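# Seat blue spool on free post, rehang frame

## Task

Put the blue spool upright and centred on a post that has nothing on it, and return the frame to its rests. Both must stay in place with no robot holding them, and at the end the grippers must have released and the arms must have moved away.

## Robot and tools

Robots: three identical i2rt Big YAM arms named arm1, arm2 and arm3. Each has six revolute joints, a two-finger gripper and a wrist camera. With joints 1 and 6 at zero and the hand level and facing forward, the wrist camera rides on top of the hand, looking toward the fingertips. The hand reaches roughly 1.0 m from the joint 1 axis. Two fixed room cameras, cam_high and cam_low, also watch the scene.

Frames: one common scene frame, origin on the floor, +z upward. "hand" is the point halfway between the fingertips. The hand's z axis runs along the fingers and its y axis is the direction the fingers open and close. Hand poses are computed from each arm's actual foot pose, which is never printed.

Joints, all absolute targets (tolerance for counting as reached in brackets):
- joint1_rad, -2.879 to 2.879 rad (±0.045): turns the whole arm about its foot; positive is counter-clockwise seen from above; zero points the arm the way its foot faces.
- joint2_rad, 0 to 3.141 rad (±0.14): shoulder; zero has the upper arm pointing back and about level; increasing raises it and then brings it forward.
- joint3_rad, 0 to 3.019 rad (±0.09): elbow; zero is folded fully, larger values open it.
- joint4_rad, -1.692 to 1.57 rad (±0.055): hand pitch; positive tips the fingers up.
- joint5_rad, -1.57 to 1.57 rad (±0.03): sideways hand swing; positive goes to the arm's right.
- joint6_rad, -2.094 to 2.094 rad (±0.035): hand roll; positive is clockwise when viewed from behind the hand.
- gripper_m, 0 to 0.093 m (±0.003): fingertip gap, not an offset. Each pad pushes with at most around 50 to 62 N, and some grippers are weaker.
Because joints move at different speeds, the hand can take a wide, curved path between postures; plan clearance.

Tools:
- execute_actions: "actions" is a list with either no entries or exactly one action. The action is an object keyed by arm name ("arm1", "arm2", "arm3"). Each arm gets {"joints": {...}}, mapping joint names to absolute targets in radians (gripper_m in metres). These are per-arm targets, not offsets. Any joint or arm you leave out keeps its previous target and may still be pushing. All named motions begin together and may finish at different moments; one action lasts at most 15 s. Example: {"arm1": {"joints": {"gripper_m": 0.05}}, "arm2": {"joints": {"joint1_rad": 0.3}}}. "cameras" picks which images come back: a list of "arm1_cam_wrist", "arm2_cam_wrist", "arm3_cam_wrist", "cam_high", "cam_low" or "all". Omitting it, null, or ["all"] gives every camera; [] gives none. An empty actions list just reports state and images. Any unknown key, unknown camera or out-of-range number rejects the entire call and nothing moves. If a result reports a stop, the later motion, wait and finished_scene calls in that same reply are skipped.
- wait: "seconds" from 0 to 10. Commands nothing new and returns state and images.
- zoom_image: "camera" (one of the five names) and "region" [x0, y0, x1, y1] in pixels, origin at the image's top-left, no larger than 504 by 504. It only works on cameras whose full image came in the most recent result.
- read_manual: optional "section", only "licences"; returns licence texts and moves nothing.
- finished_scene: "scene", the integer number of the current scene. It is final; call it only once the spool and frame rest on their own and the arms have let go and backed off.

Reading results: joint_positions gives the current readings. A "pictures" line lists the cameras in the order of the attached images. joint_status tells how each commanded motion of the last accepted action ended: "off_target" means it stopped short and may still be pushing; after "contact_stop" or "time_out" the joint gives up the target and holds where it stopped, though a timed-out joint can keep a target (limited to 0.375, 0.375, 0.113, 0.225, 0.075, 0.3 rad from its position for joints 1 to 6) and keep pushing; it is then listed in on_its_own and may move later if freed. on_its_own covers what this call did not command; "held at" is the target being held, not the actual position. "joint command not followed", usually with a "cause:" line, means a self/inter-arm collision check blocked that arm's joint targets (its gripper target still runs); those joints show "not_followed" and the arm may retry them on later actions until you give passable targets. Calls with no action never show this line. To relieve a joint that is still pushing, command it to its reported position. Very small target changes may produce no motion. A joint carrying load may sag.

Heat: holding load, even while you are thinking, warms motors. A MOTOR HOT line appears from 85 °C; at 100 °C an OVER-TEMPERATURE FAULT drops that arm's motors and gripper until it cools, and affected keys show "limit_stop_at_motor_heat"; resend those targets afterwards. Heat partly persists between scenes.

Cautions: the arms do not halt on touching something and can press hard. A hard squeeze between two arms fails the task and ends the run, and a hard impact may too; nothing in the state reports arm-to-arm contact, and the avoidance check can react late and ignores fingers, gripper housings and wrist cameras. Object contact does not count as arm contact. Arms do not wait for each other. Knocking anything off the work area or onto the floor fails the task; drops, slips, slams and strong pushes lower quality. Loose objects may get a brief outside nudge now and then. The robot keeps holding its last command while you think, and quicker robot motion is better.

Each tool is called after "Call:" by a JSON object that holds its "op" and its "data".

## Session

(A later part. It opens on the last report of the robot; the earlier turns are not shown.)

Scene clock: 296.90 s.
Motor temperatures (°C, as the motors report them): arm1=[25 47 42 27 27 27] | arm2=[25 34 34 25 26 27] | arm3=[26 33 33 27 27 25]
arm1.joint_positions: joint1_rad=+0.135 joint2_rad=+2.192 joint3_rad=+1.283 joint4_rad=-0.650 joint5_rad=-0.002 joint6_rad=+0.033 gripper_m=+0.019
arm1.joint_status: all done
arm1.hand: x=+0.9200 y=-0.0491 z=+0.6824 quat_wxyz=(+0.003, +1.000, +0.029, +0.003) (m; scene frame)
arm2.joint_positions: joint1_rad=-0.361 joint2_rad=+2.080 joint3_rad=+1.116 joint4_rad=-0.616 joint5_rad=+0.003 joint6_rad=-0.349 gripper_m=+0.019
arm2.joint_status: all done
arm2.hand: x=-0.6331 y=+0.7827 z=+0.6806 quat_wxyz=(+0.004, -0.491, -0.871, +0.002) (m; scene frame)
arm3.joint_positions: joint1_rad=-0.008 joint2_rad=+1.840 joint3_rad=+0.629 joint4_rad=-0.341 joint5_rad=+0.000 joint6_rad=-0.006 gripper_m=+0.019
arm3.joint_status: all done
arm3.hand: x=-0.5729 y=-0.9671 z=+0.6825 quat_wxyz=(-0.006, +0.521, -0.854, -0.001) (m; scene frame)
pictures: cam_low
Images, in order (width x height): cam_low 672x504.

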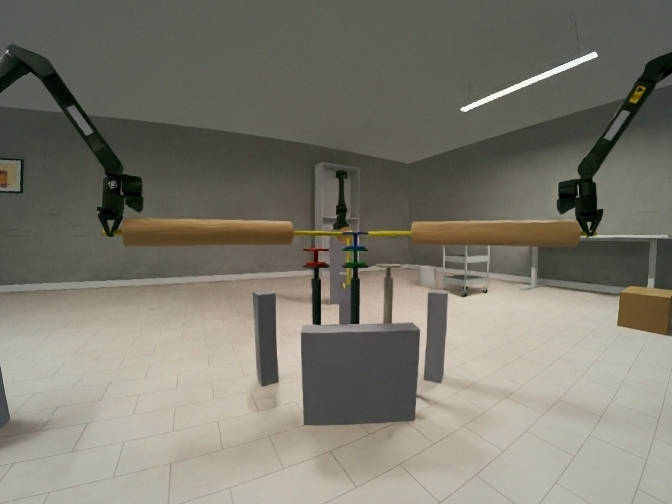

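Call:
{"op": "execute_actions", "data": {"actions": [{"arm1": {"joints": {"joint2_rad": 2.028, "joint3_rad": 1.297, "joint4_rad": -0.782}}, "arm2": {"joints": {"joint2_rad": 1.925, "joint3_rad": 1.158, "joint4_rad": -0.765}}, "arm3": {"joints": {"joint2_rad": 1.607, "joint3_rad": 0.670, "joint4_rad": -0.585}}}], "cameras": ["cam_high"]}}

Scene clock: 327.73 s.
Motor temperatures (°C, as the motors report them): arm1=[25 48 43 27 27 27] | arm2=[25 34 35 25 26 27] | arm3=[26 33 33 27 27 25]
arm1.joint_positions: joint1_rad=+0.135 joint2_rad=+2.058 joint3_rad=+1.281 joint4_rad=-0.786 joint5_rad=-0.001 joint6_rad=+0.033 gripper_m=+0.019
arm1.joint_status: all done
arm1.hand: x=+0.9202 y=-0.0488 z=+0.7506 quat_wxyz=(+0.002, +1.000, +0.029, +0.004) (m; scene frame)
arm2.joint_positions: joint1_rad=-0.363 joint2_rad=+1.935 joint3_rad=+1.120 joint4_rad=-0.762 joint5_rad=+0.005 joint6_rad=-0.351 gripper_m=+0.019
arm2.joint_status: all done
arm2.hand: x=-0.6342 y=+0.7835 z=+0.7485 quat_wxyz=(+0.004, -0.491, -0.871, +0.004) (m; scene frame)
arm3.joint_positions: joint1_rad=-0.008 joint2_rad=+1.613 joint3_rad=+0.640 joint4_rad=-0.574 joint5_rad=-0.002 joint6_rad=-0.006 gripper_m=+0.019
arm3.joint_status: all done
arm3.hand: x=-0.5736 y=-0.9673 z=+0.7526 quat_wxyz=(-0.007, +0.521, -0.854, -0.003) (m; scene frame)
pictures: cam_high
Images, in order (width x height): cam_high 672x504.

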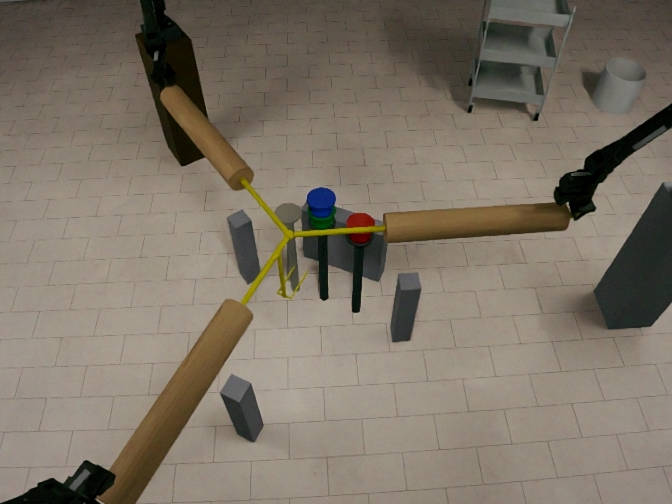

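Call:
{"op": "execute_actions", "data": {"actions": [{"arm1": {"joints": {"joint1_rad": 0.053, "joint2_rad": 1.8535, "joint3_rad": 1.236, "joint4_rad": -0.896, "joint6_rad": -0.056}}, "arm2": {"joints": {"joint1_rad": -0.288, "joint2_rad": 1.728, "joint3_rad": 1.072, "joint4_rad": -0.90, "joint6_rad": -0.268}}, "arm3": {"joints": {"joint1_rad": -0.018, "joint2_rad": 1.548, "joint3_rad": 0.873, "joint4_rad": -0.853}}}], "cameras": []}}

Scene clock: 364.73 s.
Motor temperatures (°C, as the motors report them): arm1=[25 48 45 27 27 27] | arm2=[25 34 38 25 26 27] | arm3=[26 32 36 27 27 25]
arm1.joint_positions: joint1_rad=+0.053 joint2_rad=+1.875 joint3_rad=+1.220 joint4_rad=-0.900 joint5_rad=-0.003 joint6_rad=-0.052 gripper_m=+0.019
arm1.joint_status: all done
arm1.hand: x=+0.9434 y=-0.0048 z=+0.8241 quat_wxyz=(+0.003, +1.000, +0.031, +0.001) (m; scene frame)
arm2.joint_positions: joint1_rad=-0.294 joint2_rad=+1.736 joint3_rad=+1.050 joint4_rad=-0.897 joint5_rad=+0.003 joint6_rad=-0.279 gripper_m=+0.019
arm2.joint_status: all done
arm2.hand: x=-0.6108 y=+0.8273 z=+0.8169 quat_wxyz=(+0.005, -0.492, -0.870, +0.001) (m; scene frame)
arm3.joint_positions: joint1_rad=-0.008 joint2_rad=+1.565 joint3_rad=+0.833 joint4_rad=-0.829 joint5_rad=-0.001 joint6_rad=-0.006 gripper_m=+0.019
arm3.joint_status: all done
arm3.hand: x=-0.5513 y=-0.9245 z=+0.8163 quat_wxyz=(-0.001, +0.521, -0.854, +0.001) (m; scene frame)
pictures: none
No camera images: the call's "cameras" was empty. Leave "cameras" out to get every camera's image.

Call:
{"op": "execute_actions", "data": {"actions": [{"arm1": {"joints": {"joint1_rad": -0.035, "joint2_rad": 1.708, "joint3_rad": 1.230, "joint4_rad": -1.041, "joint6_rad": -0.140}}, "arm2": {"joints": {"joint1_rad": -0.204, "joint2_rad": 1.542, "joint3_rad": 1.057, "joint4_rad": -1.067, "joint6_rad": -0.190}}, "arm3": {"joints": {"joint1_rad": -0.025, "joint2_rad": 1.535, "joint3_rad": 1.107, "joint4_rad": -1.08}}}], "cameras": ["cam_low", "cam_high"]}}

Call:
{"op": "zoom_image", "data": {"camera": "cam_low", "region": [280, 170, 420, 290]}}

Scene clock: 393.57 s.
Motor temperatures (°C, as the motors report them): arm1=[25 47 46 27 27 27] | arm2=[25 33 38 25 26 27] | arm3=[26 32 39 27 27 25]
arm1.joint_positions: joint1_rad=-0.035 joint2_rad=+1.726 joint3_rad=+1.212 joint4_rad=-1.044 joint5_rad=-0.001 joint6_rad=-0.136 gripper_m=+0.019
arm1.joint_status: all done
arm1.hand: x=+0.9672 y=+0.0381 z=+0.8922 quat_wxyz=(+0.001, +1.000, +0.029, +0.002) (m; scene frame)
arm2.joint_positions: joint1_rad=-0.213 joint2_rad=+1.552 joint3_rad=+1.034 joint4_rad=-1.069 joint5_rad=+0.004 joint6_rad=-0.202 gripper_m=+0.019
arm2.joint_status: all done
arm2.hand: x=-0.5873 y=+0.8694 z=+0.8872 quat_wxyz=(+0.007, -0.490, -0.872, +0.001) (m; scene frame)
arm3.joint_positions: joint1_rad=-0.012 joint2_rad=+1.550 joint3_rad=+1.054 joint4_rad=-1.063 joint5_rad=+0.000 joint6_rad=-0.008 gripper_m=+0.019
arm3.joint_status: all done
arm3.hand: x=-0.5281 y=-0.8833 z=+0.8902 quat_wxyz=(-0.002, +0.520, -0.854, +0.001) (m; scene frame)
pictures: cam_high, cam_low
Images, in order (width x height): cam_high 672x504, cam_low 672x504.

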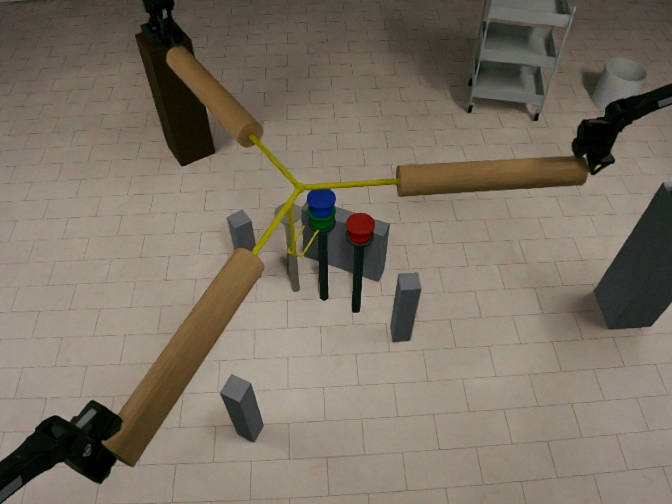

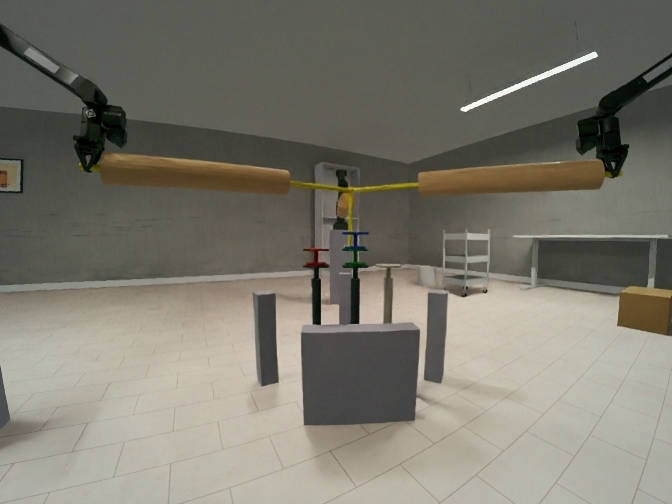

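Region (280, 170, 420, 290) of cam_low's 672x504 image, scaled by 3.600, with more detail than that image has; it fills the top 432 rows of this view, and the rest is white.

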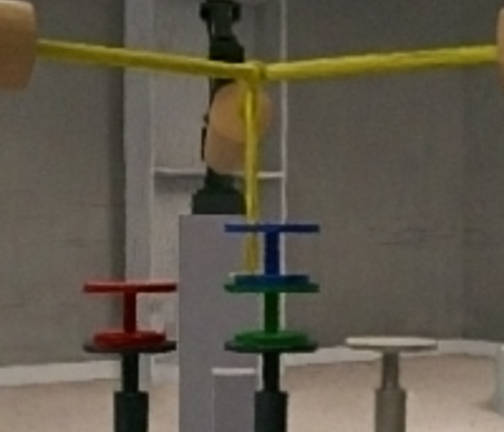

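Call:
{"op": "execute_actions", "data": {"actions": [{"arm1": {"joints": {"joint1_rad": -0.058, "joint2_rad": 1.668, "joint3_rad": 1.317, "joint4_rad": -1.136, "joint6_rad": -0.163}}, "arm2": {"joints": {"joint1_rad": -0.192, "joint2_rad": 1.467, "joint3_rad": 1.106, "joint4_rad": -1.163, "joint6_rad": -0.18}}, "arm3": {"joints": {"joint1_rad": 0.006, "joint2_rad": 1.521, "joint3_rad": 1.202, "joint4_rad": -1.185, "joint6_rad": 0.005}}}], "cameras": ["cam_low", "cam_high"]}}

Call:
{"op": "zoom_image", "data": {"camera": "cam_low", "region": [280, 170, 420, 290]}}

Call:
{"op": "zoom_image", "data": {"camera": "cam_high", "region": [240, 140, 400, 280]}}

Scene clock: 414.23 s.
Motor temperatures (°C, as the motors report them): arm1=[25 46 47 27 27 27] | arm2=[25 32 39 25 26 27] | arm3=[26 33 42 27 27 25]
arm1.joint_positions: joint1_rad=-0.056 joint2_rad=+1.703 joint3_rad=+1.246 joint4_rad=-1.118 joint5_rad=-0.001 joint6_rad=-0.157 gripper_m=+0.019
arm1.joint_status: all done
arm1.hand: x=+0.9704 y=+0.0484 z=+0.9140 quat_wxyz=(+0.002, +1.000, +0.029, +0.011) (m; scene frame)
arm2.joint_positions: joint1_rad=-0.197 joint2_rad=+1.482 joint3_rad=+1.051 joint4_rad=-1.151 joint5_rad=+0.001 joint6_rad=-0.186 gripper_m=+0.019
arm2.joint_status: all done
arm2.hand: x=-0.5841 y=+0.8819 z=+0.9196 quat_wxyz=(+0.004, -0.490, -0.872, +0.002) (m; scene frame)
arm3.joint_positions: joint1_rad=-0.002 joint2_rad=+1.542 joint3_rad=+1.142 joint4_rad=-1.169 joint5_rad=-0.001 joint6_rad=+0.000 gripper_m=+0.019
arm3.joint_status: all done
arm3.hand: x=-0.5272 y=-0.8716 z=+0.9237 quat_wxyz=(+0.002, +0.521, -0.854, +0.003) (m; scene frame)
pictures: cam_high, cam_low
Images, in order (width x height): cam_high 672x504, cam_low 672x504.

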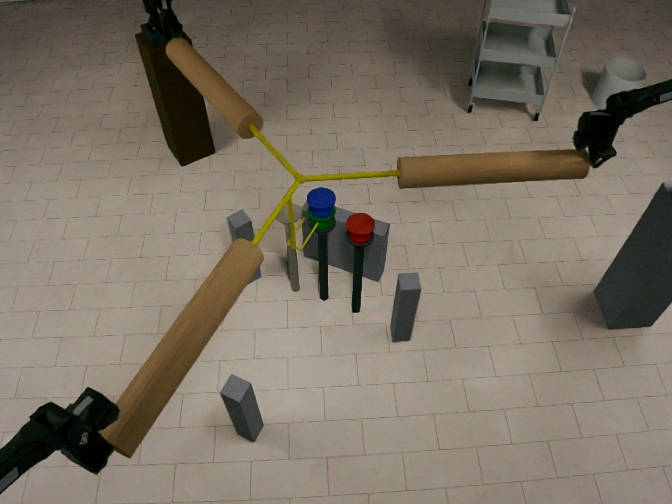

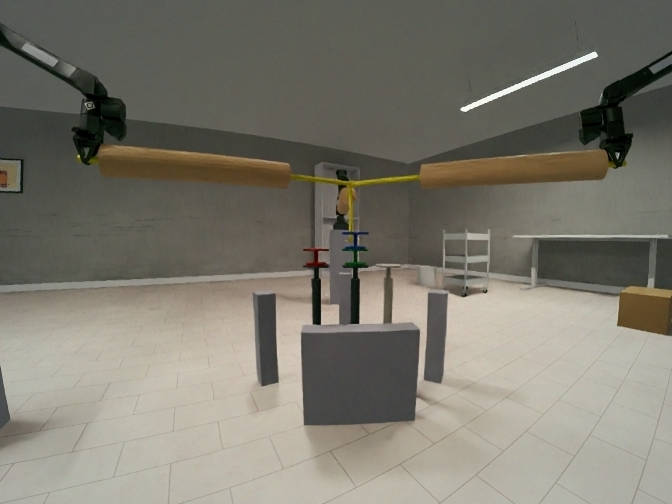

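Region (280, 170, 420, 290) of cam_low's 672x504 image, scaled by 3.600, with more detail than that image has; it fills the top 432 rows of this view, and the rest is white.

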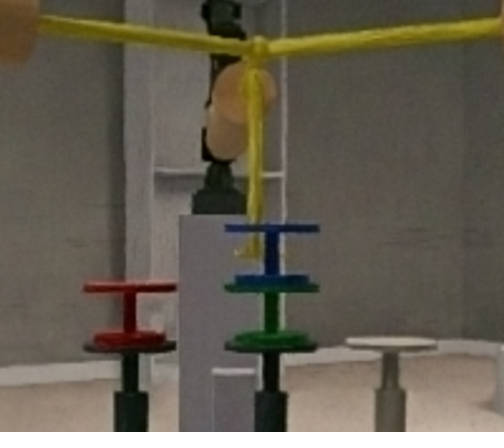

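Region (240, 140, 400, 280) of cam_high's 672x504 image, scaled by 3.150, with more detail than that image has; it fills the top 441 rows of this view, and the rest is white.

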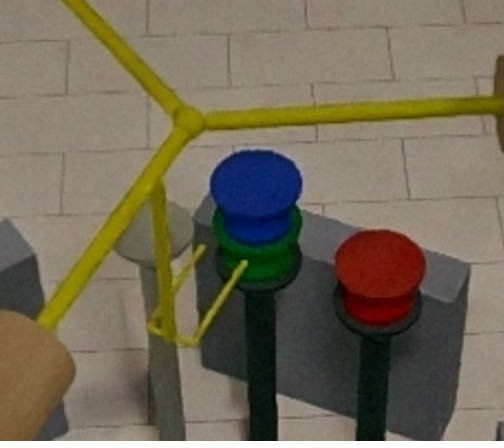

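Call:
{"op": "execute_actions", "data": {"actions": [{"arm1": {"joints": {"joint1_rad": -0.157, "joint2_rad": 1.622, "joint3_rad": 1.233, "joint4_rad": -1.13, "joint6_rad": -0.262}}, "arm2": {"joints": {"joint1_rad": -0.097, "joint2_rad": 1.382, "joint3_rad": 0.997, "joint4_rad": -1.162, "joint6_rad": -0.085}}, "arm3": {"joints": {"joint1_rad": 0.0, "joint2_rad": 1.648, "joint3_rad": 1.358, "joint4_rad": -1.213}}}], "cameras": ["cam_low", "cam_high"]}}

Call:
{"op": "zoom_image", "data": {"camera": "cam_low", "region": [280, 170, 420, 290]}}

Scene clock: 438.27 s.
Motor temperatures (°C, as the motors report them): arm1=[25 46 54 27 27 27] | arm2=[25 32 43 25 26 27] | arm3=[26 33 45 27 27 25]
arm1.joint_positions: joint1_rad=-0.165 joint2_rad=+1.663 joint3_rad=+1.218 joint4_rad=-1.128 joint5_rad=+0.002 joint6_rad=-0.267 gripper_m=+0.019
arm1.joint_status: all done
arm1.hand: x=+0.9904 y=+0.0980 z=+0.9227 quat_wxyz=(+0.001, +1.000, +0.029, +0.010) (m; scene frame)
arm2.joint_positions: joint1_rad=-0.100 joint2_rad=+1.399 joint3_rad=+0.971 joint4_rad=-1.164 joint5_rad=+0.003 joint6_rad=-0.092 gripper_m=+0.019
arm2.joint_status: all done
arm2.hand: x=-0.5639 y=+0.9276 z=+0.9216 quat_wxyz=(+0.010, -0.489, -0.872, +0.000) (m; scene frame)
arm3.joint_positions: joint1_rad=-0.001 joint2_rad=+1.664 joint3_rad=+1.299 joint4_rad=-1.203 joint5_rad=-0.002 joint6_rad=+0.000 gripper_m=+0.019
arm3.joint_status: all done
arm3.hand: x=-0.5042 y=-0.8260 z=+0.9258 quat_wxyz=(+0.002, +0.521, -0.854, +0.002) (m; scene frame)
pictures: cam_high, cam_low
Images, in order (width x height): cam_high 672x504, cam_low 672x504.

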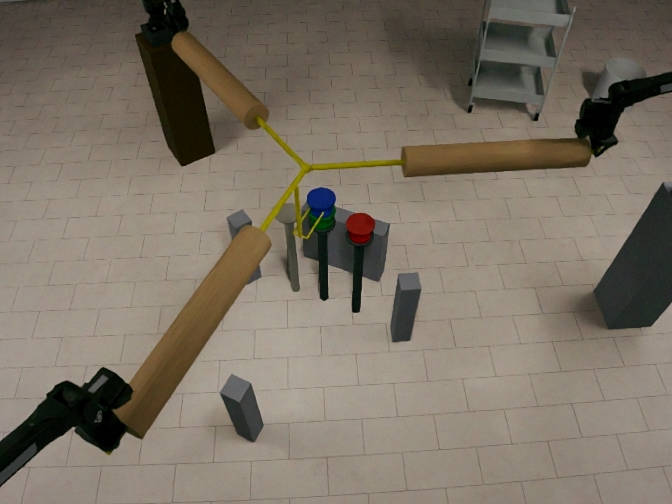

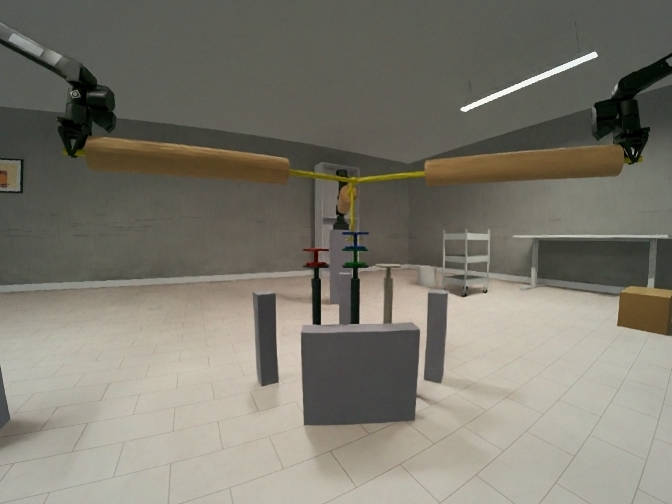

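Region (280, 170, 420, 290) of cam_low's 672x504 image, scaled by 3.600, with more detail than that image has; it fills the top 432 rows of this view, and the rest is white.

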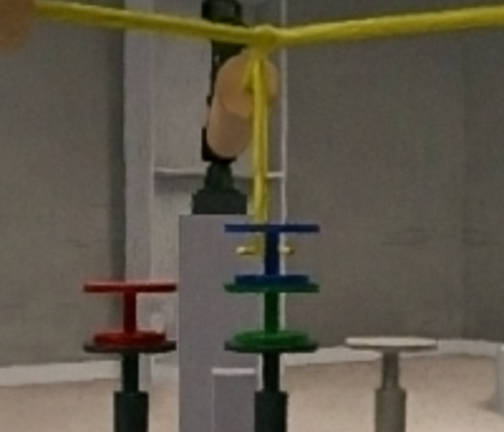

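Call:
{"op": "execute_actions", "data": {"actions": [{"arm1": {"joints": {"joint1_rad": -0.258, "joint2_rad": 1.598, "joint3_rad": 1.205, "joint4_rad": -1.10, "joint6_rad": -0.363}}, "arm2": {"joints": {"joint1_rad": 0.014, "joint2_rad": 1.294, "joint3_rad": 0.918, "joint4_rad": -1.145, "joint6_rad": 0.027}}, "arm3": {"joints": {"joint1_rad": 0.011, "joint2_rad": 1.769, "joint3_rad": 1.521, "joint4_rad": -1.247, "joint6_rad": 0.012}}}], "cameras": ["cam_low", "cam_high"]}}

Call:
{"op": "zoom_image", "data": {"camera": "cam_low", "region": [280, 170, 420, 290]}}

Call:
{"op": "zoom_image", "data": {"camera": "cam_high", "region": [240, 140, 400, 280]}}

Scene clock: 470.23 s.
Motor temperatures (°C, as the motors report them): arm1=[25 46 49 27 27 27] | arm2=[25 32 42 25 26 27] | arm3=[26 34 47 27 27 25]
arm1.joint_positions: joint1_rad=-0.267 joint2_rad=+1.645 joint3_rad=+1.192 joint4_rad=-1.117 joint5_rad=+0.004 joint6_rad=-0.367 gripper_m=+0.019
arm1.joint_status: all done
arm1.hand: x=+1.0097 y=+0.1422 z=+0.9218 quat_wxyz=(-0.001, +1.000, +0.028, +0.009) (m; scene frame)
arm2.joint_positions: joint1_rad=+0.013 joint2_rad=+1.313 joint3_rad=+0.889 joint4_rad=-1.153 joint5_rad=-0.003 joint6_rad=+0.021 gripper_m=+0.019
arm2.joint_status: all done
arm2.hand: x=-0.5423 y=+0.9727 z=+0.9211 quat_wxyz=(+0.002, -0.489, -0.872, +0.002) (m; scene frame)
arm3.joint_positions: joint1_rad=+0.007 joint2_rad=+1.786 joint3_rad=+1.454 joint4_rad=-1.237 joint5_rad=-0.001 joint6_rad=+0.008 gripper_m=+0.019
arm3.joint_status: all done
arm3.hand: x=-0.4860 y=-0.7811 z=+0.9220 quat_wxyz=(+0.002, +0.521, -0.854, +0.003) (m; scene frame)
pictures: cam_high, cam_low
Images, in order (width x height): cam_high 672x504, cam_low 672x504.

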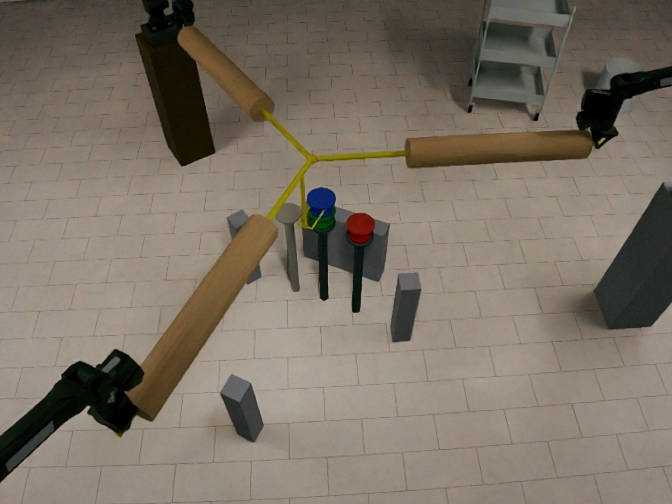

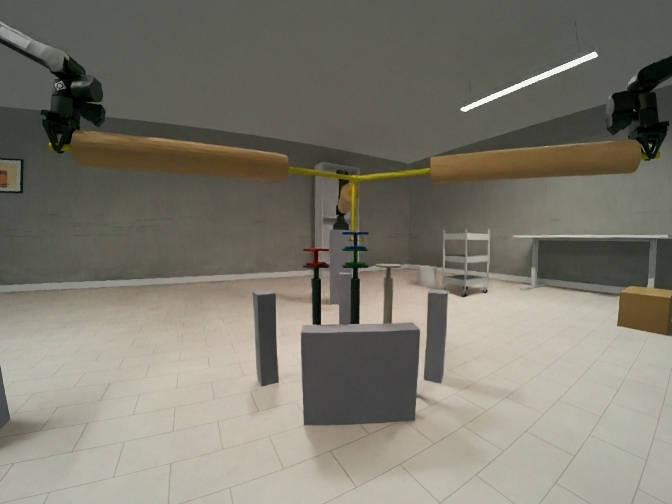

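Region (280, 170, 420, 290) of cam_low's 672x504 image, scaled by 3.600, with more detail than that image has; it fills the top 432 rows of this view, and the rest is white.

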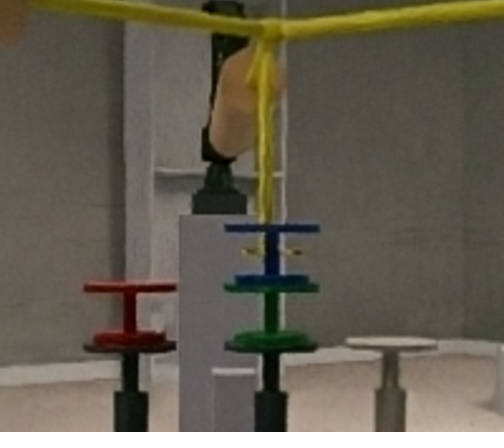

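Region (240, 140, 400, 280) of cam_high's 672x504 image, scaled by 3.150, with more detail than that image has; it fills the top 441 rows of this view, and the rest is white.

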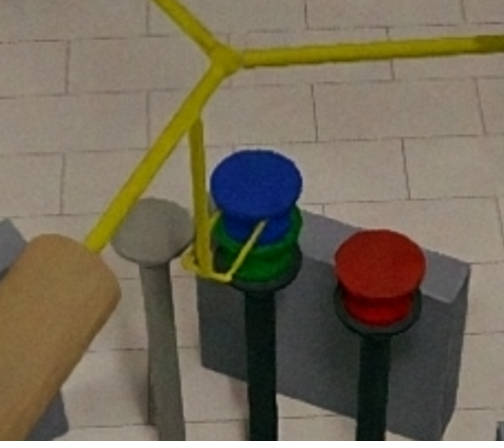

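Call:
{"op": "execute_actions", "data": {"actions": [{"arm1": {"joints": {"joint1_rad": -0.340, "joint2_rad": 1.578, "joint3_rad": 1.186, "joint4_rad": -1.092, "joint6_rad": -0.445}}, "arm2": {"joints": {"joint1_rad": 0.118, "joint2_rad": 1.242, "joint3_rad": 0.878, "joint4_rad": -1.168, "joint6_rad": 0.131}}, "arm3": {"joints": {"joint1_rad": 0.003, "joint2_rad": 1.868, "joint3_rad": 1.674, "joint4_rad": -1.293, "joint6_rad": 0.008}}}], "cameras": ["cam_low", "cam_high"]}}

Call:
{"op": "zoom_image", "data": {"camera": "cam_low", "region": [280, 170, 420, 290]}}

Call:
{"op": "zoom_image", "data": {"camera": "cam_high", "region": [240, 140, 400, 280]}}

Scene clock: 495.43 s.
Motor temperatures (°C, as the motors report them): arm1=[25 46 49 27 27 27] | arm2=[25 31 42 25 26 27] | arm3=[26 35 49 27 27 25]
arm1.joint_positions: joint1_rad=-0.351 joint2_rad=+1.626 joint3_rad=+1.174 joint4_rad=-1.107 joint5_rad=+0.007 joint6_rad=-0.450 gripper_m=+0.019
arm1.joint_status: all done
arm1.hand: x=+1.0271 y=+0.1773 z=+0.9245 quat_wxyz=(-0.005, +1.000, +0.028, +0.004) (m; scene frame)
arm2.joint_positions: joint1_rad=+0.120 joint2_rad=+1.262 joint3_rad=+0.853 joint4_rad=-1.170 joint5_rad=-0.008 joint6_rad=+0.127 gripper_m=+0.019
arm2.joint_status: all done
arm2.hand: x=-0.5236 y=+1.0079 z=+0.9241 quat_wxyz=(+0.002, -0.489, -0.872, +0.000) (m; scene frame)
arm3.joint_positions: joint1_rad=+0.007 joint2_rad=+1.882 joint3_rad=+1.598 joint4_rad=-1.286 joint5_rad=-0.001 joint6_rad=+0.008 gripper_m=+0.019
arm3.joint_status: all done
arm3.hand: x=-0.4686 y=-0.7464 z=+0.9234 quat_wxyz=(+0.003, +0.521, -0.854, +0.003) (m; scene frame)
pictures: cam_high, cam_low
Images, in order (width x height): cam_high 672x504, cam_low 672x504.

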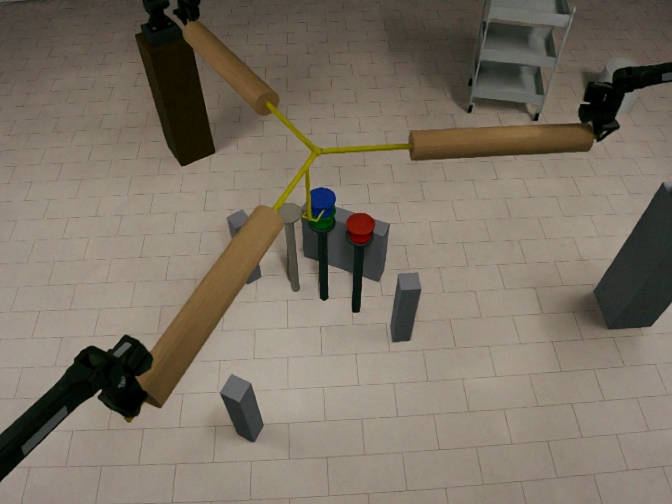

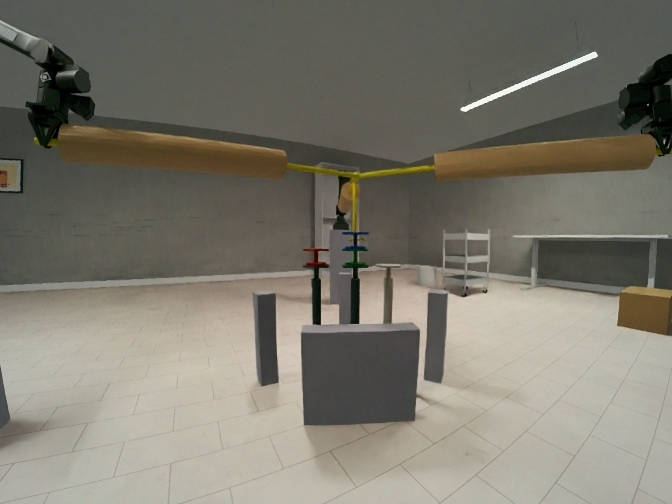

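Region (280, 170, 420, 290) of cam_low's 672x504 image, scaled by 3.600, with more detail than that image has; it fills the top 432 rows of this view, and the rest is white.

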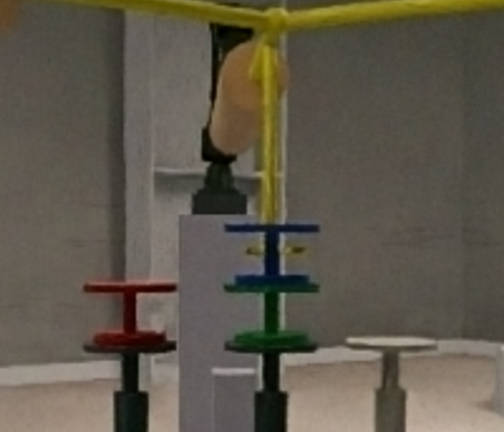

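Region (240, 140, 400, 280) of cam_high's 672x504 image, scaled by 3.150, with more detail than that image has; it fills the top 441 rows of this view, and the rest is white.

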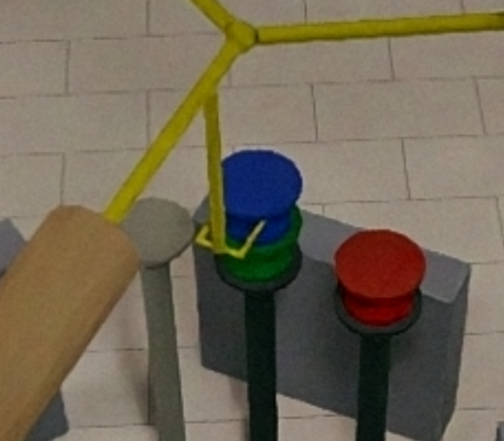

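Call:
{"op": "execute_actions", "data": {"actions": [{"arm1": {"joints": {"joint1_rad": -0.349, "joint2_rad": 1.533, "joint3_rad": 1.315, "joint4_rad": -1.245, "joint6_rad": -0.45}}, "arm2": {"joints": {"joint1_rad": 0.120, "joint2_rad": 1.195, "joint3_rad": 0.997, "joint4_rad": -1.31, "joint6_rad": 0.129}}, "arm3": {"joints": {"joint1_rad": 0.006, "joint2_rad": 1.810, "joint3_rad": 1.739, "joint4_rad": -1.403}}}], "cameras": ["cam_low", "cam_high"]}}

Call:
{"op": "zoom_image", "data": {"camera": "cam_low", "region": [280, 170, 420, 290]}}

Call:
{"op": "zoom_image", "data": {"camera": "cam_high", "region": [240, 140, 400, 280]}}

Scene clock: 521.07 s.
Motor temperatures (°C, as the motors report them): arm1=[25 46 49 27 27 27] | arm2=[25 31 42 25 26 27] | arm3=[26 36 52 27 27 25]
arm1.joint_positions: joint1_rad=-0.351 joint2_rad=+1.566 joint3_rad=+1.241 joint4_rad=-1.230 joint5_rad=+0.003 joint6_rad=-0.450 gripper_m=+0.019
arm1.joint_status: all done
arm1.hand: x=+1.0290 y=+0.1754 z=+0.9742 quat_wxyz=(-0.003, +1.000, +0.028, +0.002) (m; scene frame)
arm2.joint_positions: joint1_rad=+0.120 joint2_rad=+1.212 joint3_rad=+0.939 joint4_rad=-1.298 joint5_rad=-0.008 joint6_rad=+0.127 gripper_m=+0.019
arm2.joint_status: all done
arm2.hand: x=-0.5230 y=+1.0079 z=+0.9703 quat_wxyz=(-0.002, -0.489, -0.872, +0.001) (m; scene frame)
arm3.joint_positions: joint1_rad=+0.007 joint2_rad=+1.827 joint3_rad=+1.674 joint4_rad=-1.393 joint5_rad=+0.001 joint6_rad=+0.008 gripper_m=+0.019
arm3.joint_status: all done
arm3.hand: x=-0.4692 y=-0.7479 z=+0.9822 quat_wxyz=(-0.009, +0.521, -0.853, -0.003) (m; scene frame)
pictures: cam_high, cam_low
Images, in order (width x height): cam_high 672x504, cam_low 672x504.

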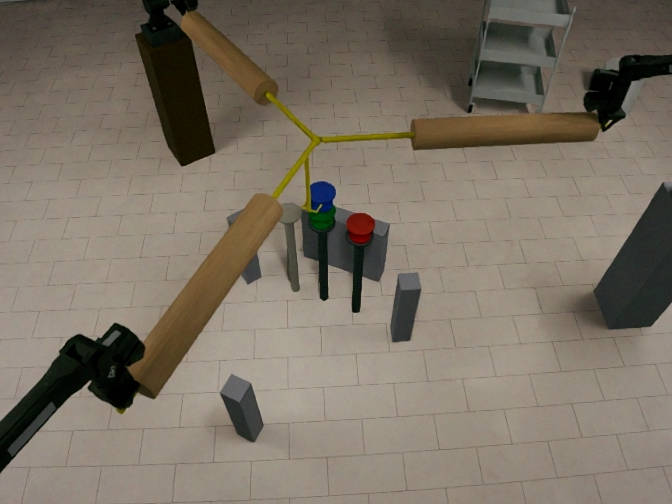

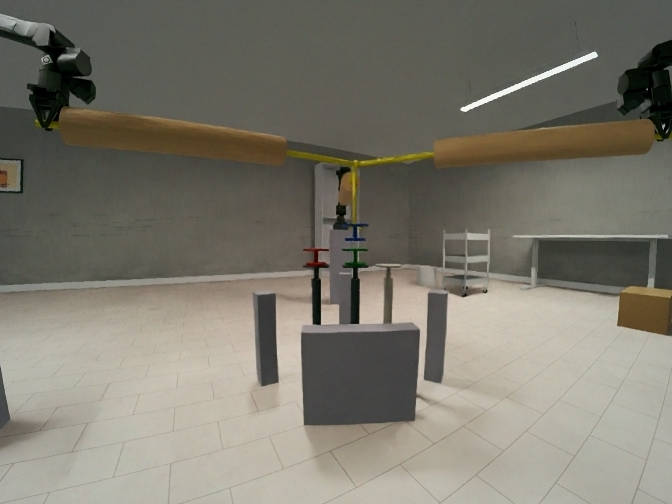

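Region (280, 170, 420, 290) of cam_low's 672x504 image, scaled by 3.600, with more detail than that image has; it fills the top 432 rows of this view, and the rest is white.

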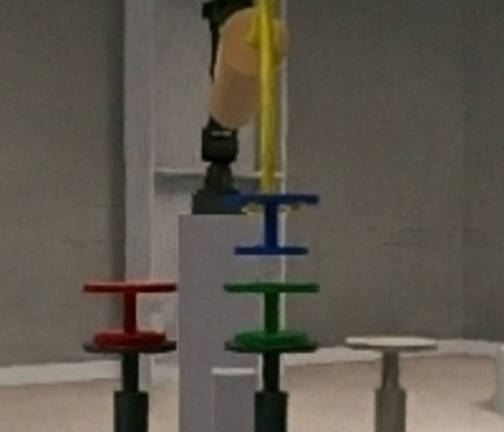

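Region (240, 140, 400, 280) of cam_high's 672x504 image, scaled by 3.150, with more detail than that image has; it fills the top 441 rows of this view, and the rest is white.

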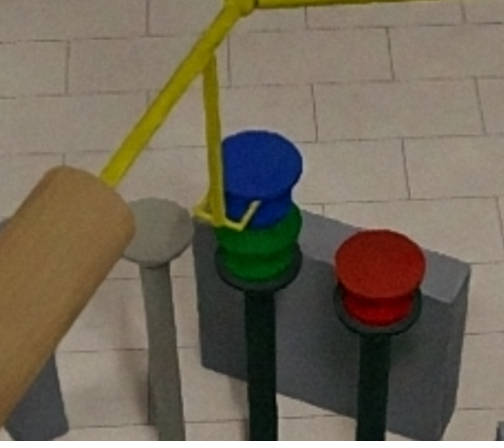

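Call:
{"op": "execute_actions", "data": {"actions": [{"arm1": {"joints": {"joint1_rad": -0.357, "joint2_rad": 1.677, "joint3_rad": 1.470, "joint4_rad": -1.278, "joint6_rad": -0.458}}, "arm2": {"joints": {"joint1_rad": 0.040, "joint2_rad": 1.076, "joint3_rad": 0.878, "joint4_rad": -1.338, "joint6_rad": 0.043}}, "arm3": {"joints": {"joint1_rad": 0.097, "joint2_rad": 1.84, "joint3_rad": 1.74, "joint4_rad": -1.40, "joint6_rad": 0.10}}}], "cameras": ["cam_low"]}}

Call:
{"op": "zoom_image", "data": {"camera": "cam_low", "region": [280, 170, 420, 290]}}

Scene clock: 548.73 s.
Motor temperatures (°C, as the motors report them): arm1=[25 46 58 27 27 27] | arm2=[25 30 47 25 26 27] | arm3=[26 37 53 27 27 25]
arm1.joint_positions: joint1_rad=-0.352 joint2_rad=+1.709 joint3_rad=+1.400 joint4_rad=-1.265 joint5_rad=+0.001 joint6_rad=-0.455 gripper_m=+0.019
arm1.joint_status: all done
arm1.hand: x=+0.9827 y=+0.1952 z=+0.9654 quat_wxyz=(+0.001, +1.000, +0.030, +0.010) (m; scene frame)
arm2.joint_positions: joint1_rad=+0.043 joint2_rad=+1.088 joint3_rad=+0.849 joint4_rad=-1.341 joint5_rad=-0.007 joint6_rad=+0.054 gripper_m=+0.019
arm2.joint_status: all done
arm2.hand: x=-0.5684 y=+1.0305 z=+0.9713 quat_wxyz=(+0.002, -0.490, -0.872, +0.000) (m; scene frame)
arm3.joint_positions: joint1_rad=+0.101 joint2_rad=+1.851 joint3_rad=+1.675 joint4_rad=-1.392 joint5_rad=+0.002 joint6_rad=+0.101 gripper_m=+0.019
arm3.joint_status: all done
arm3.hand: x=-0.5170 y=-0.7253 z=+0.9687 quat_wxyz=(+0.001, +0.521, -0.853, +0.004) (m; scene frame)
pictures: cam_low
Images, in order (width x height): cam_low 672x504.

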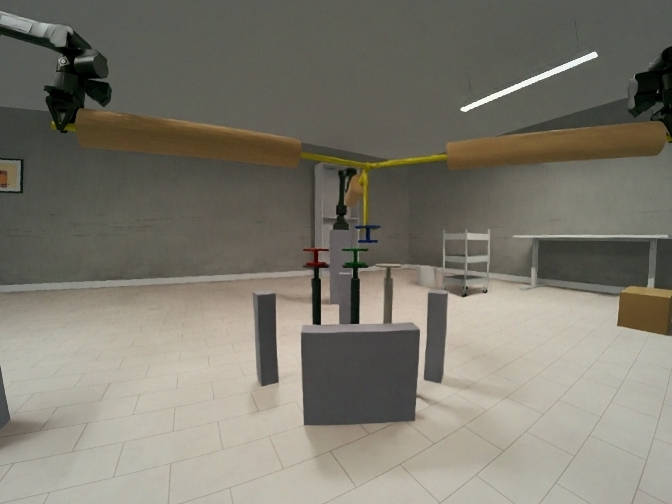

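Region (280, 170, 420, 290) of cam_low's 672x504 image, scaled by 3.600, with more detail than that image has; it fills the top 432 rows of this view, and the rest is white.

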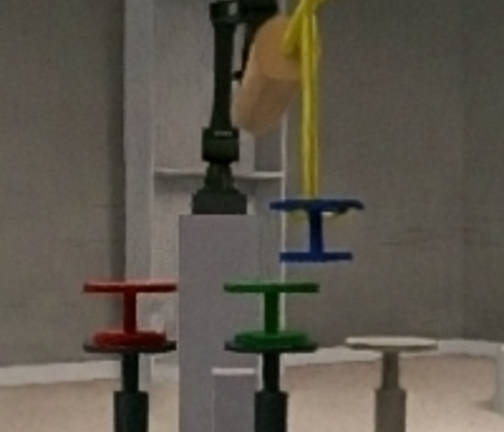

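Call:
{"op": "execute_actions", "data": {"actions": [{"arm1": {"joints": {"joint1_rad": -0.363, "joint2_rad": 1.783, "joint3_rad": 1.631, "joint4_rad": -1.32, "joint6_rad": -0.462}}, "arm2": {"joints": {"joint1_rad": -0.065, "joint2_rad": 0.964, "joint3_rad": 0.80, "joint4_rad": -1.368, "joint6_rad": -0.063}}, "arm3": {"joints": {"joint1_rad": 0.171, "joint2_rad": 1.845, "joint3_rad": 1.755, "joint4_rad": -1.40, "joint6_rad": 0.175}}}], "cameras": ["cam_low", "cam_high"]}}

Call:
{"op": "zoom_image", "data": {"camera": "cam_low", "region": [280, 170, 420, 290]}}

Call:
{"op": "zoom_image", "data": {"camera": "cam_high", "region": [220, 120, 380, 260]}}

Scene clock: 576.93 s.
Motor temperatures (°C, as the motors report them): arm1=[25 46 60 27 27 27] | arm2=[25 30 45 25 26 27] | arm3=[26 37 54 27 27 25]
arm1.joint_positions: joint1_rad=-0.359 joint2_rad=+1.810 joint3_rad=+1.550 joint4_rad=-1.302 joint5_rad=+0.000 joint6_rad=-0.463 gripper_m=+0.019
arm1.joint_status: all done
arm1.hand: x=+0.9427 y=+0.2157 z=+0.9690 quat_wxyz=(-0.001, +1.000, +0.030, +0.004) (m; scene frame)
arm2.joint_positions: joint1_rad=-0.062 joint2_rad=+0.974 joint3_rad=+0.773 joint4_rad=-1.373 joint5_rad=-0.005 joint6_rad=-0.053 gripper_m=+0.019
arm2.joint_status: all done
arm2.hand: x=-0.6107 y=+1.0474 z=+0.9697 quat_wxyz=(+0.000, -0.489, -0.872, +0.002) (m; scene frame)
arm3.joint_positions: joint1_rad=+0.173 joint2_rad=+1.853 joint3_rad=+1.687 joint4_rad=-1.392 joint5_rad=+0.002 joint6_rad=+0.172 gripper_m=+0.019
arm3.joint_status: all done
arm3.hand: x=-0.5545 y=-0.7081 z=+0.9722 quat_wxyz=(-0.003, +0.522, -0.853, +0.001) (m; scene frame)
pictures: cam_high, cam_low
Images, in order (width x height): cam_high 672x504, cam_low 672x504.

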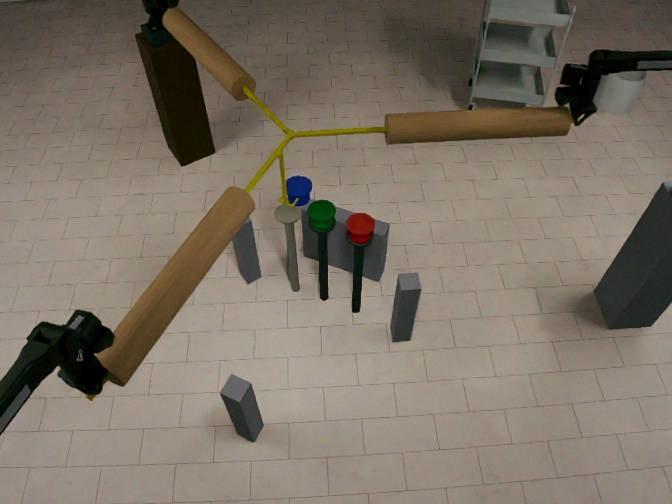

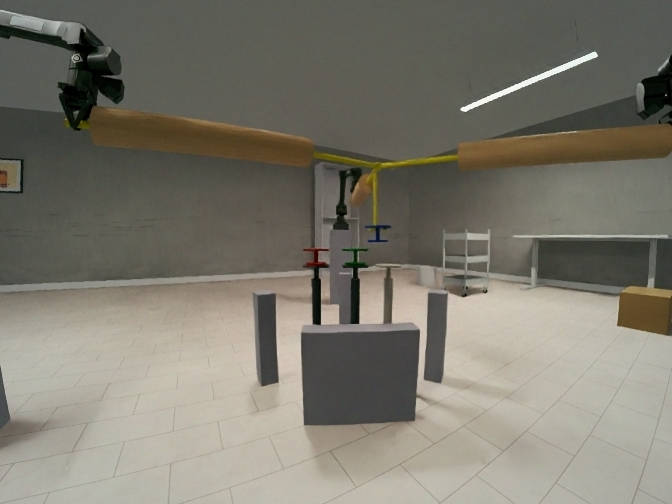

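Region (280, 170, 420, 290) of cam_low's 672x504 image, scaled by 3.600, with more detail than that image has; it fills the top 432 rows of this view, and the rest is white.

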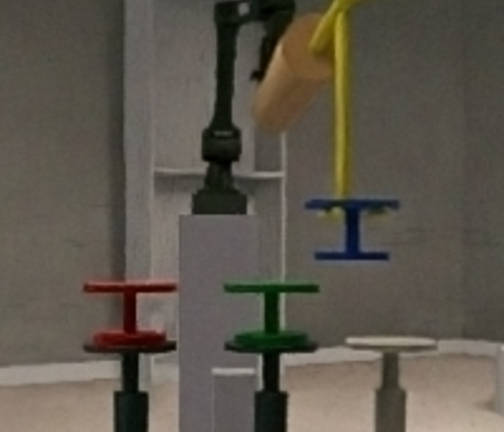

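Region (220, 120, 380, 260) of cam_high's 672x504 image, scaled by 3.150, with more detail than that image has; it fills the top 441 rows of this view, and the rest is white.

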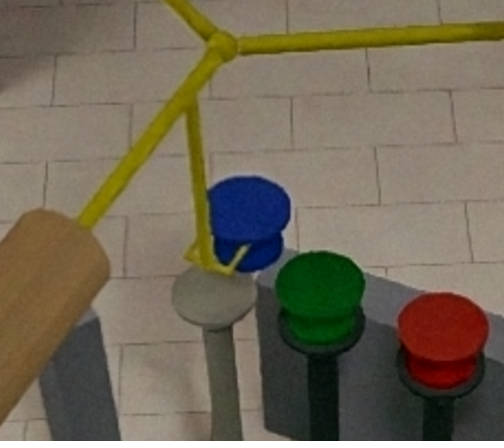

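Call:
{"op": "execute_actions", "data": {"actions": [{"arm1": {"joints": {"joint1_rad": -0.365, "joint2_rad": 1.927, "joint3_rad": 1.735, "joint4_rad": -1.255, "joint6_rad": -0.465}}, "arm2": {"joints": {"joint1_rad": -0.196, "joint2_rad": 0.887, "joint3_rad": 0.647, "joint4_rad": -1.288, "joint6_rad": -0.195}}, "arm3": {"joints": {"joint1_rad": 0.249, "joint2_rad": 1.890, "joint3_rad": 1.673, "joint4_rad": -1.296, "joint6_rad": 0.254}}}], "cameras": ["cam_low", "cam_high"]}}

Call:
{"op": "zoom_image", "data": {"camera": "cam_low", "region": [300, 170, 440, 290]}}

Call:
{"op": "zoom_image", "data": {"camera": "cam_high", "region": [220, 120, 380, 260]}}

Scene clock: 611.43 s.
Motor temperatures (°C, as the motors report them): arm1=[25 48 65 27 27 27] | arm2=[25 29 45 25 26 27] | arm3=[26 37 55 27 27 25]
arm1.joint_positions: joint1_rad=-0.365 joint2_rad=+1.973 joint3_rad=+1.662 joint4_rad=-1.257 joint5_rad=+0.003 joint6_rad=-0.468 gripper_m=+0.019
arm1.joint_status: all done
arm1.hand: x=+0.9009 y=+0.2379 z=+0.9198 quat_wxyz=(-0.001, +1.000, +0.030, +0.007) (m; scene frame)
arm2.joint_positions: joint1_rad=-0.188 joint2_rad=+0.899 joint3_rad=+0.615 joint4_rad=-1.306 joint5_rad=-0.004 joint6_rad=-0.181 gripper_m=+0.019
arm2.joint_status: all done
arm2.hand: x=-0.6518 y=+1.0692 z=+0.9264 quat_wxyz=(+0.006, -0.489, -0.872, -0.003) (m; scene frame)
arm3.joint_positions: joint1_rad=+0.251 joint2_rad=+1.915 joint3_rad=+1.660 joint4_rad=-1.309 joint5_rad=+0.002 joint6_rad=+0.251 gripper_m=+0.019
arm3.joint_status: all done
arm3.hand: x=-0.5951 y=-0.6845 z=+0.9277 quat_wxyz=(+0.000, +0.521, -0.853, +0.002) (m; scene frame)
pictures: cam_high, cam_low
Images, in order (width x height): cam_high 672x504, cam_low 672x504.

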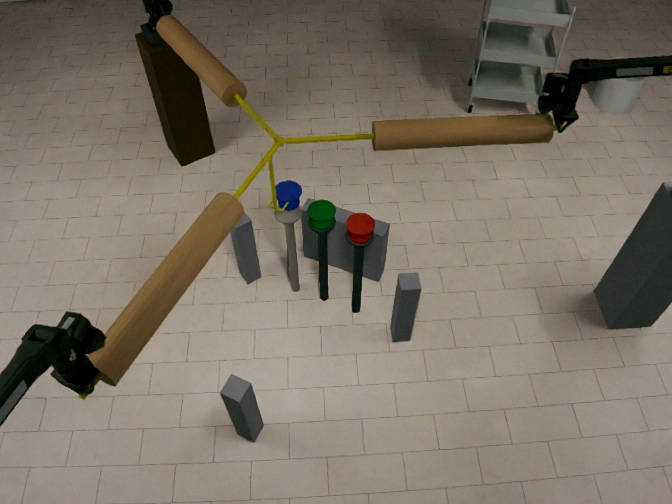

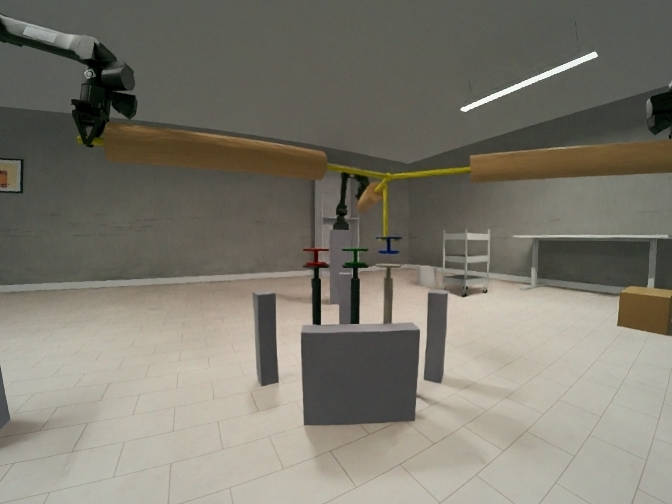

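Region (300, 170, 440, 290) of cam_low's 672x504 image, scaled by 3.600, with more detail than that image has; it fills the top 432 rows of this view, and the rest is white.

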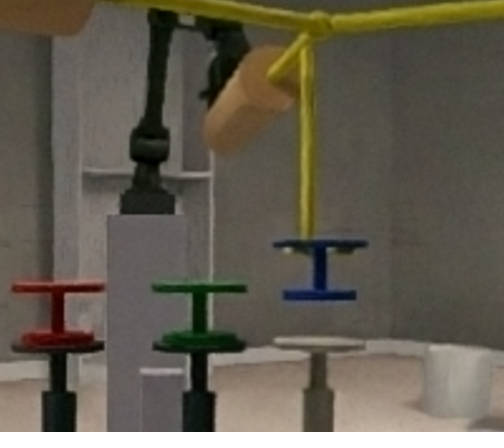

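Region (220, 120, 380, 260) of cam_high's 672x504 image, scaled by 3.150, with more detail than that image has; it fills the top 441 rows of this view, and the rest is white.

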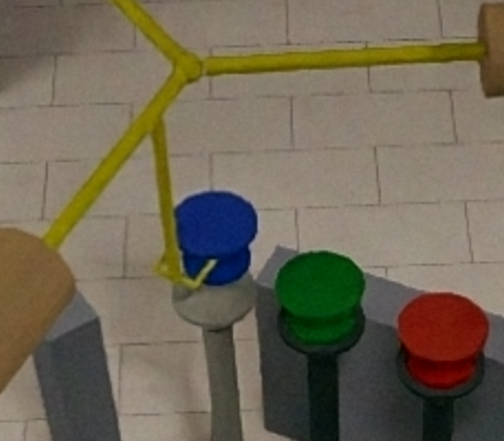

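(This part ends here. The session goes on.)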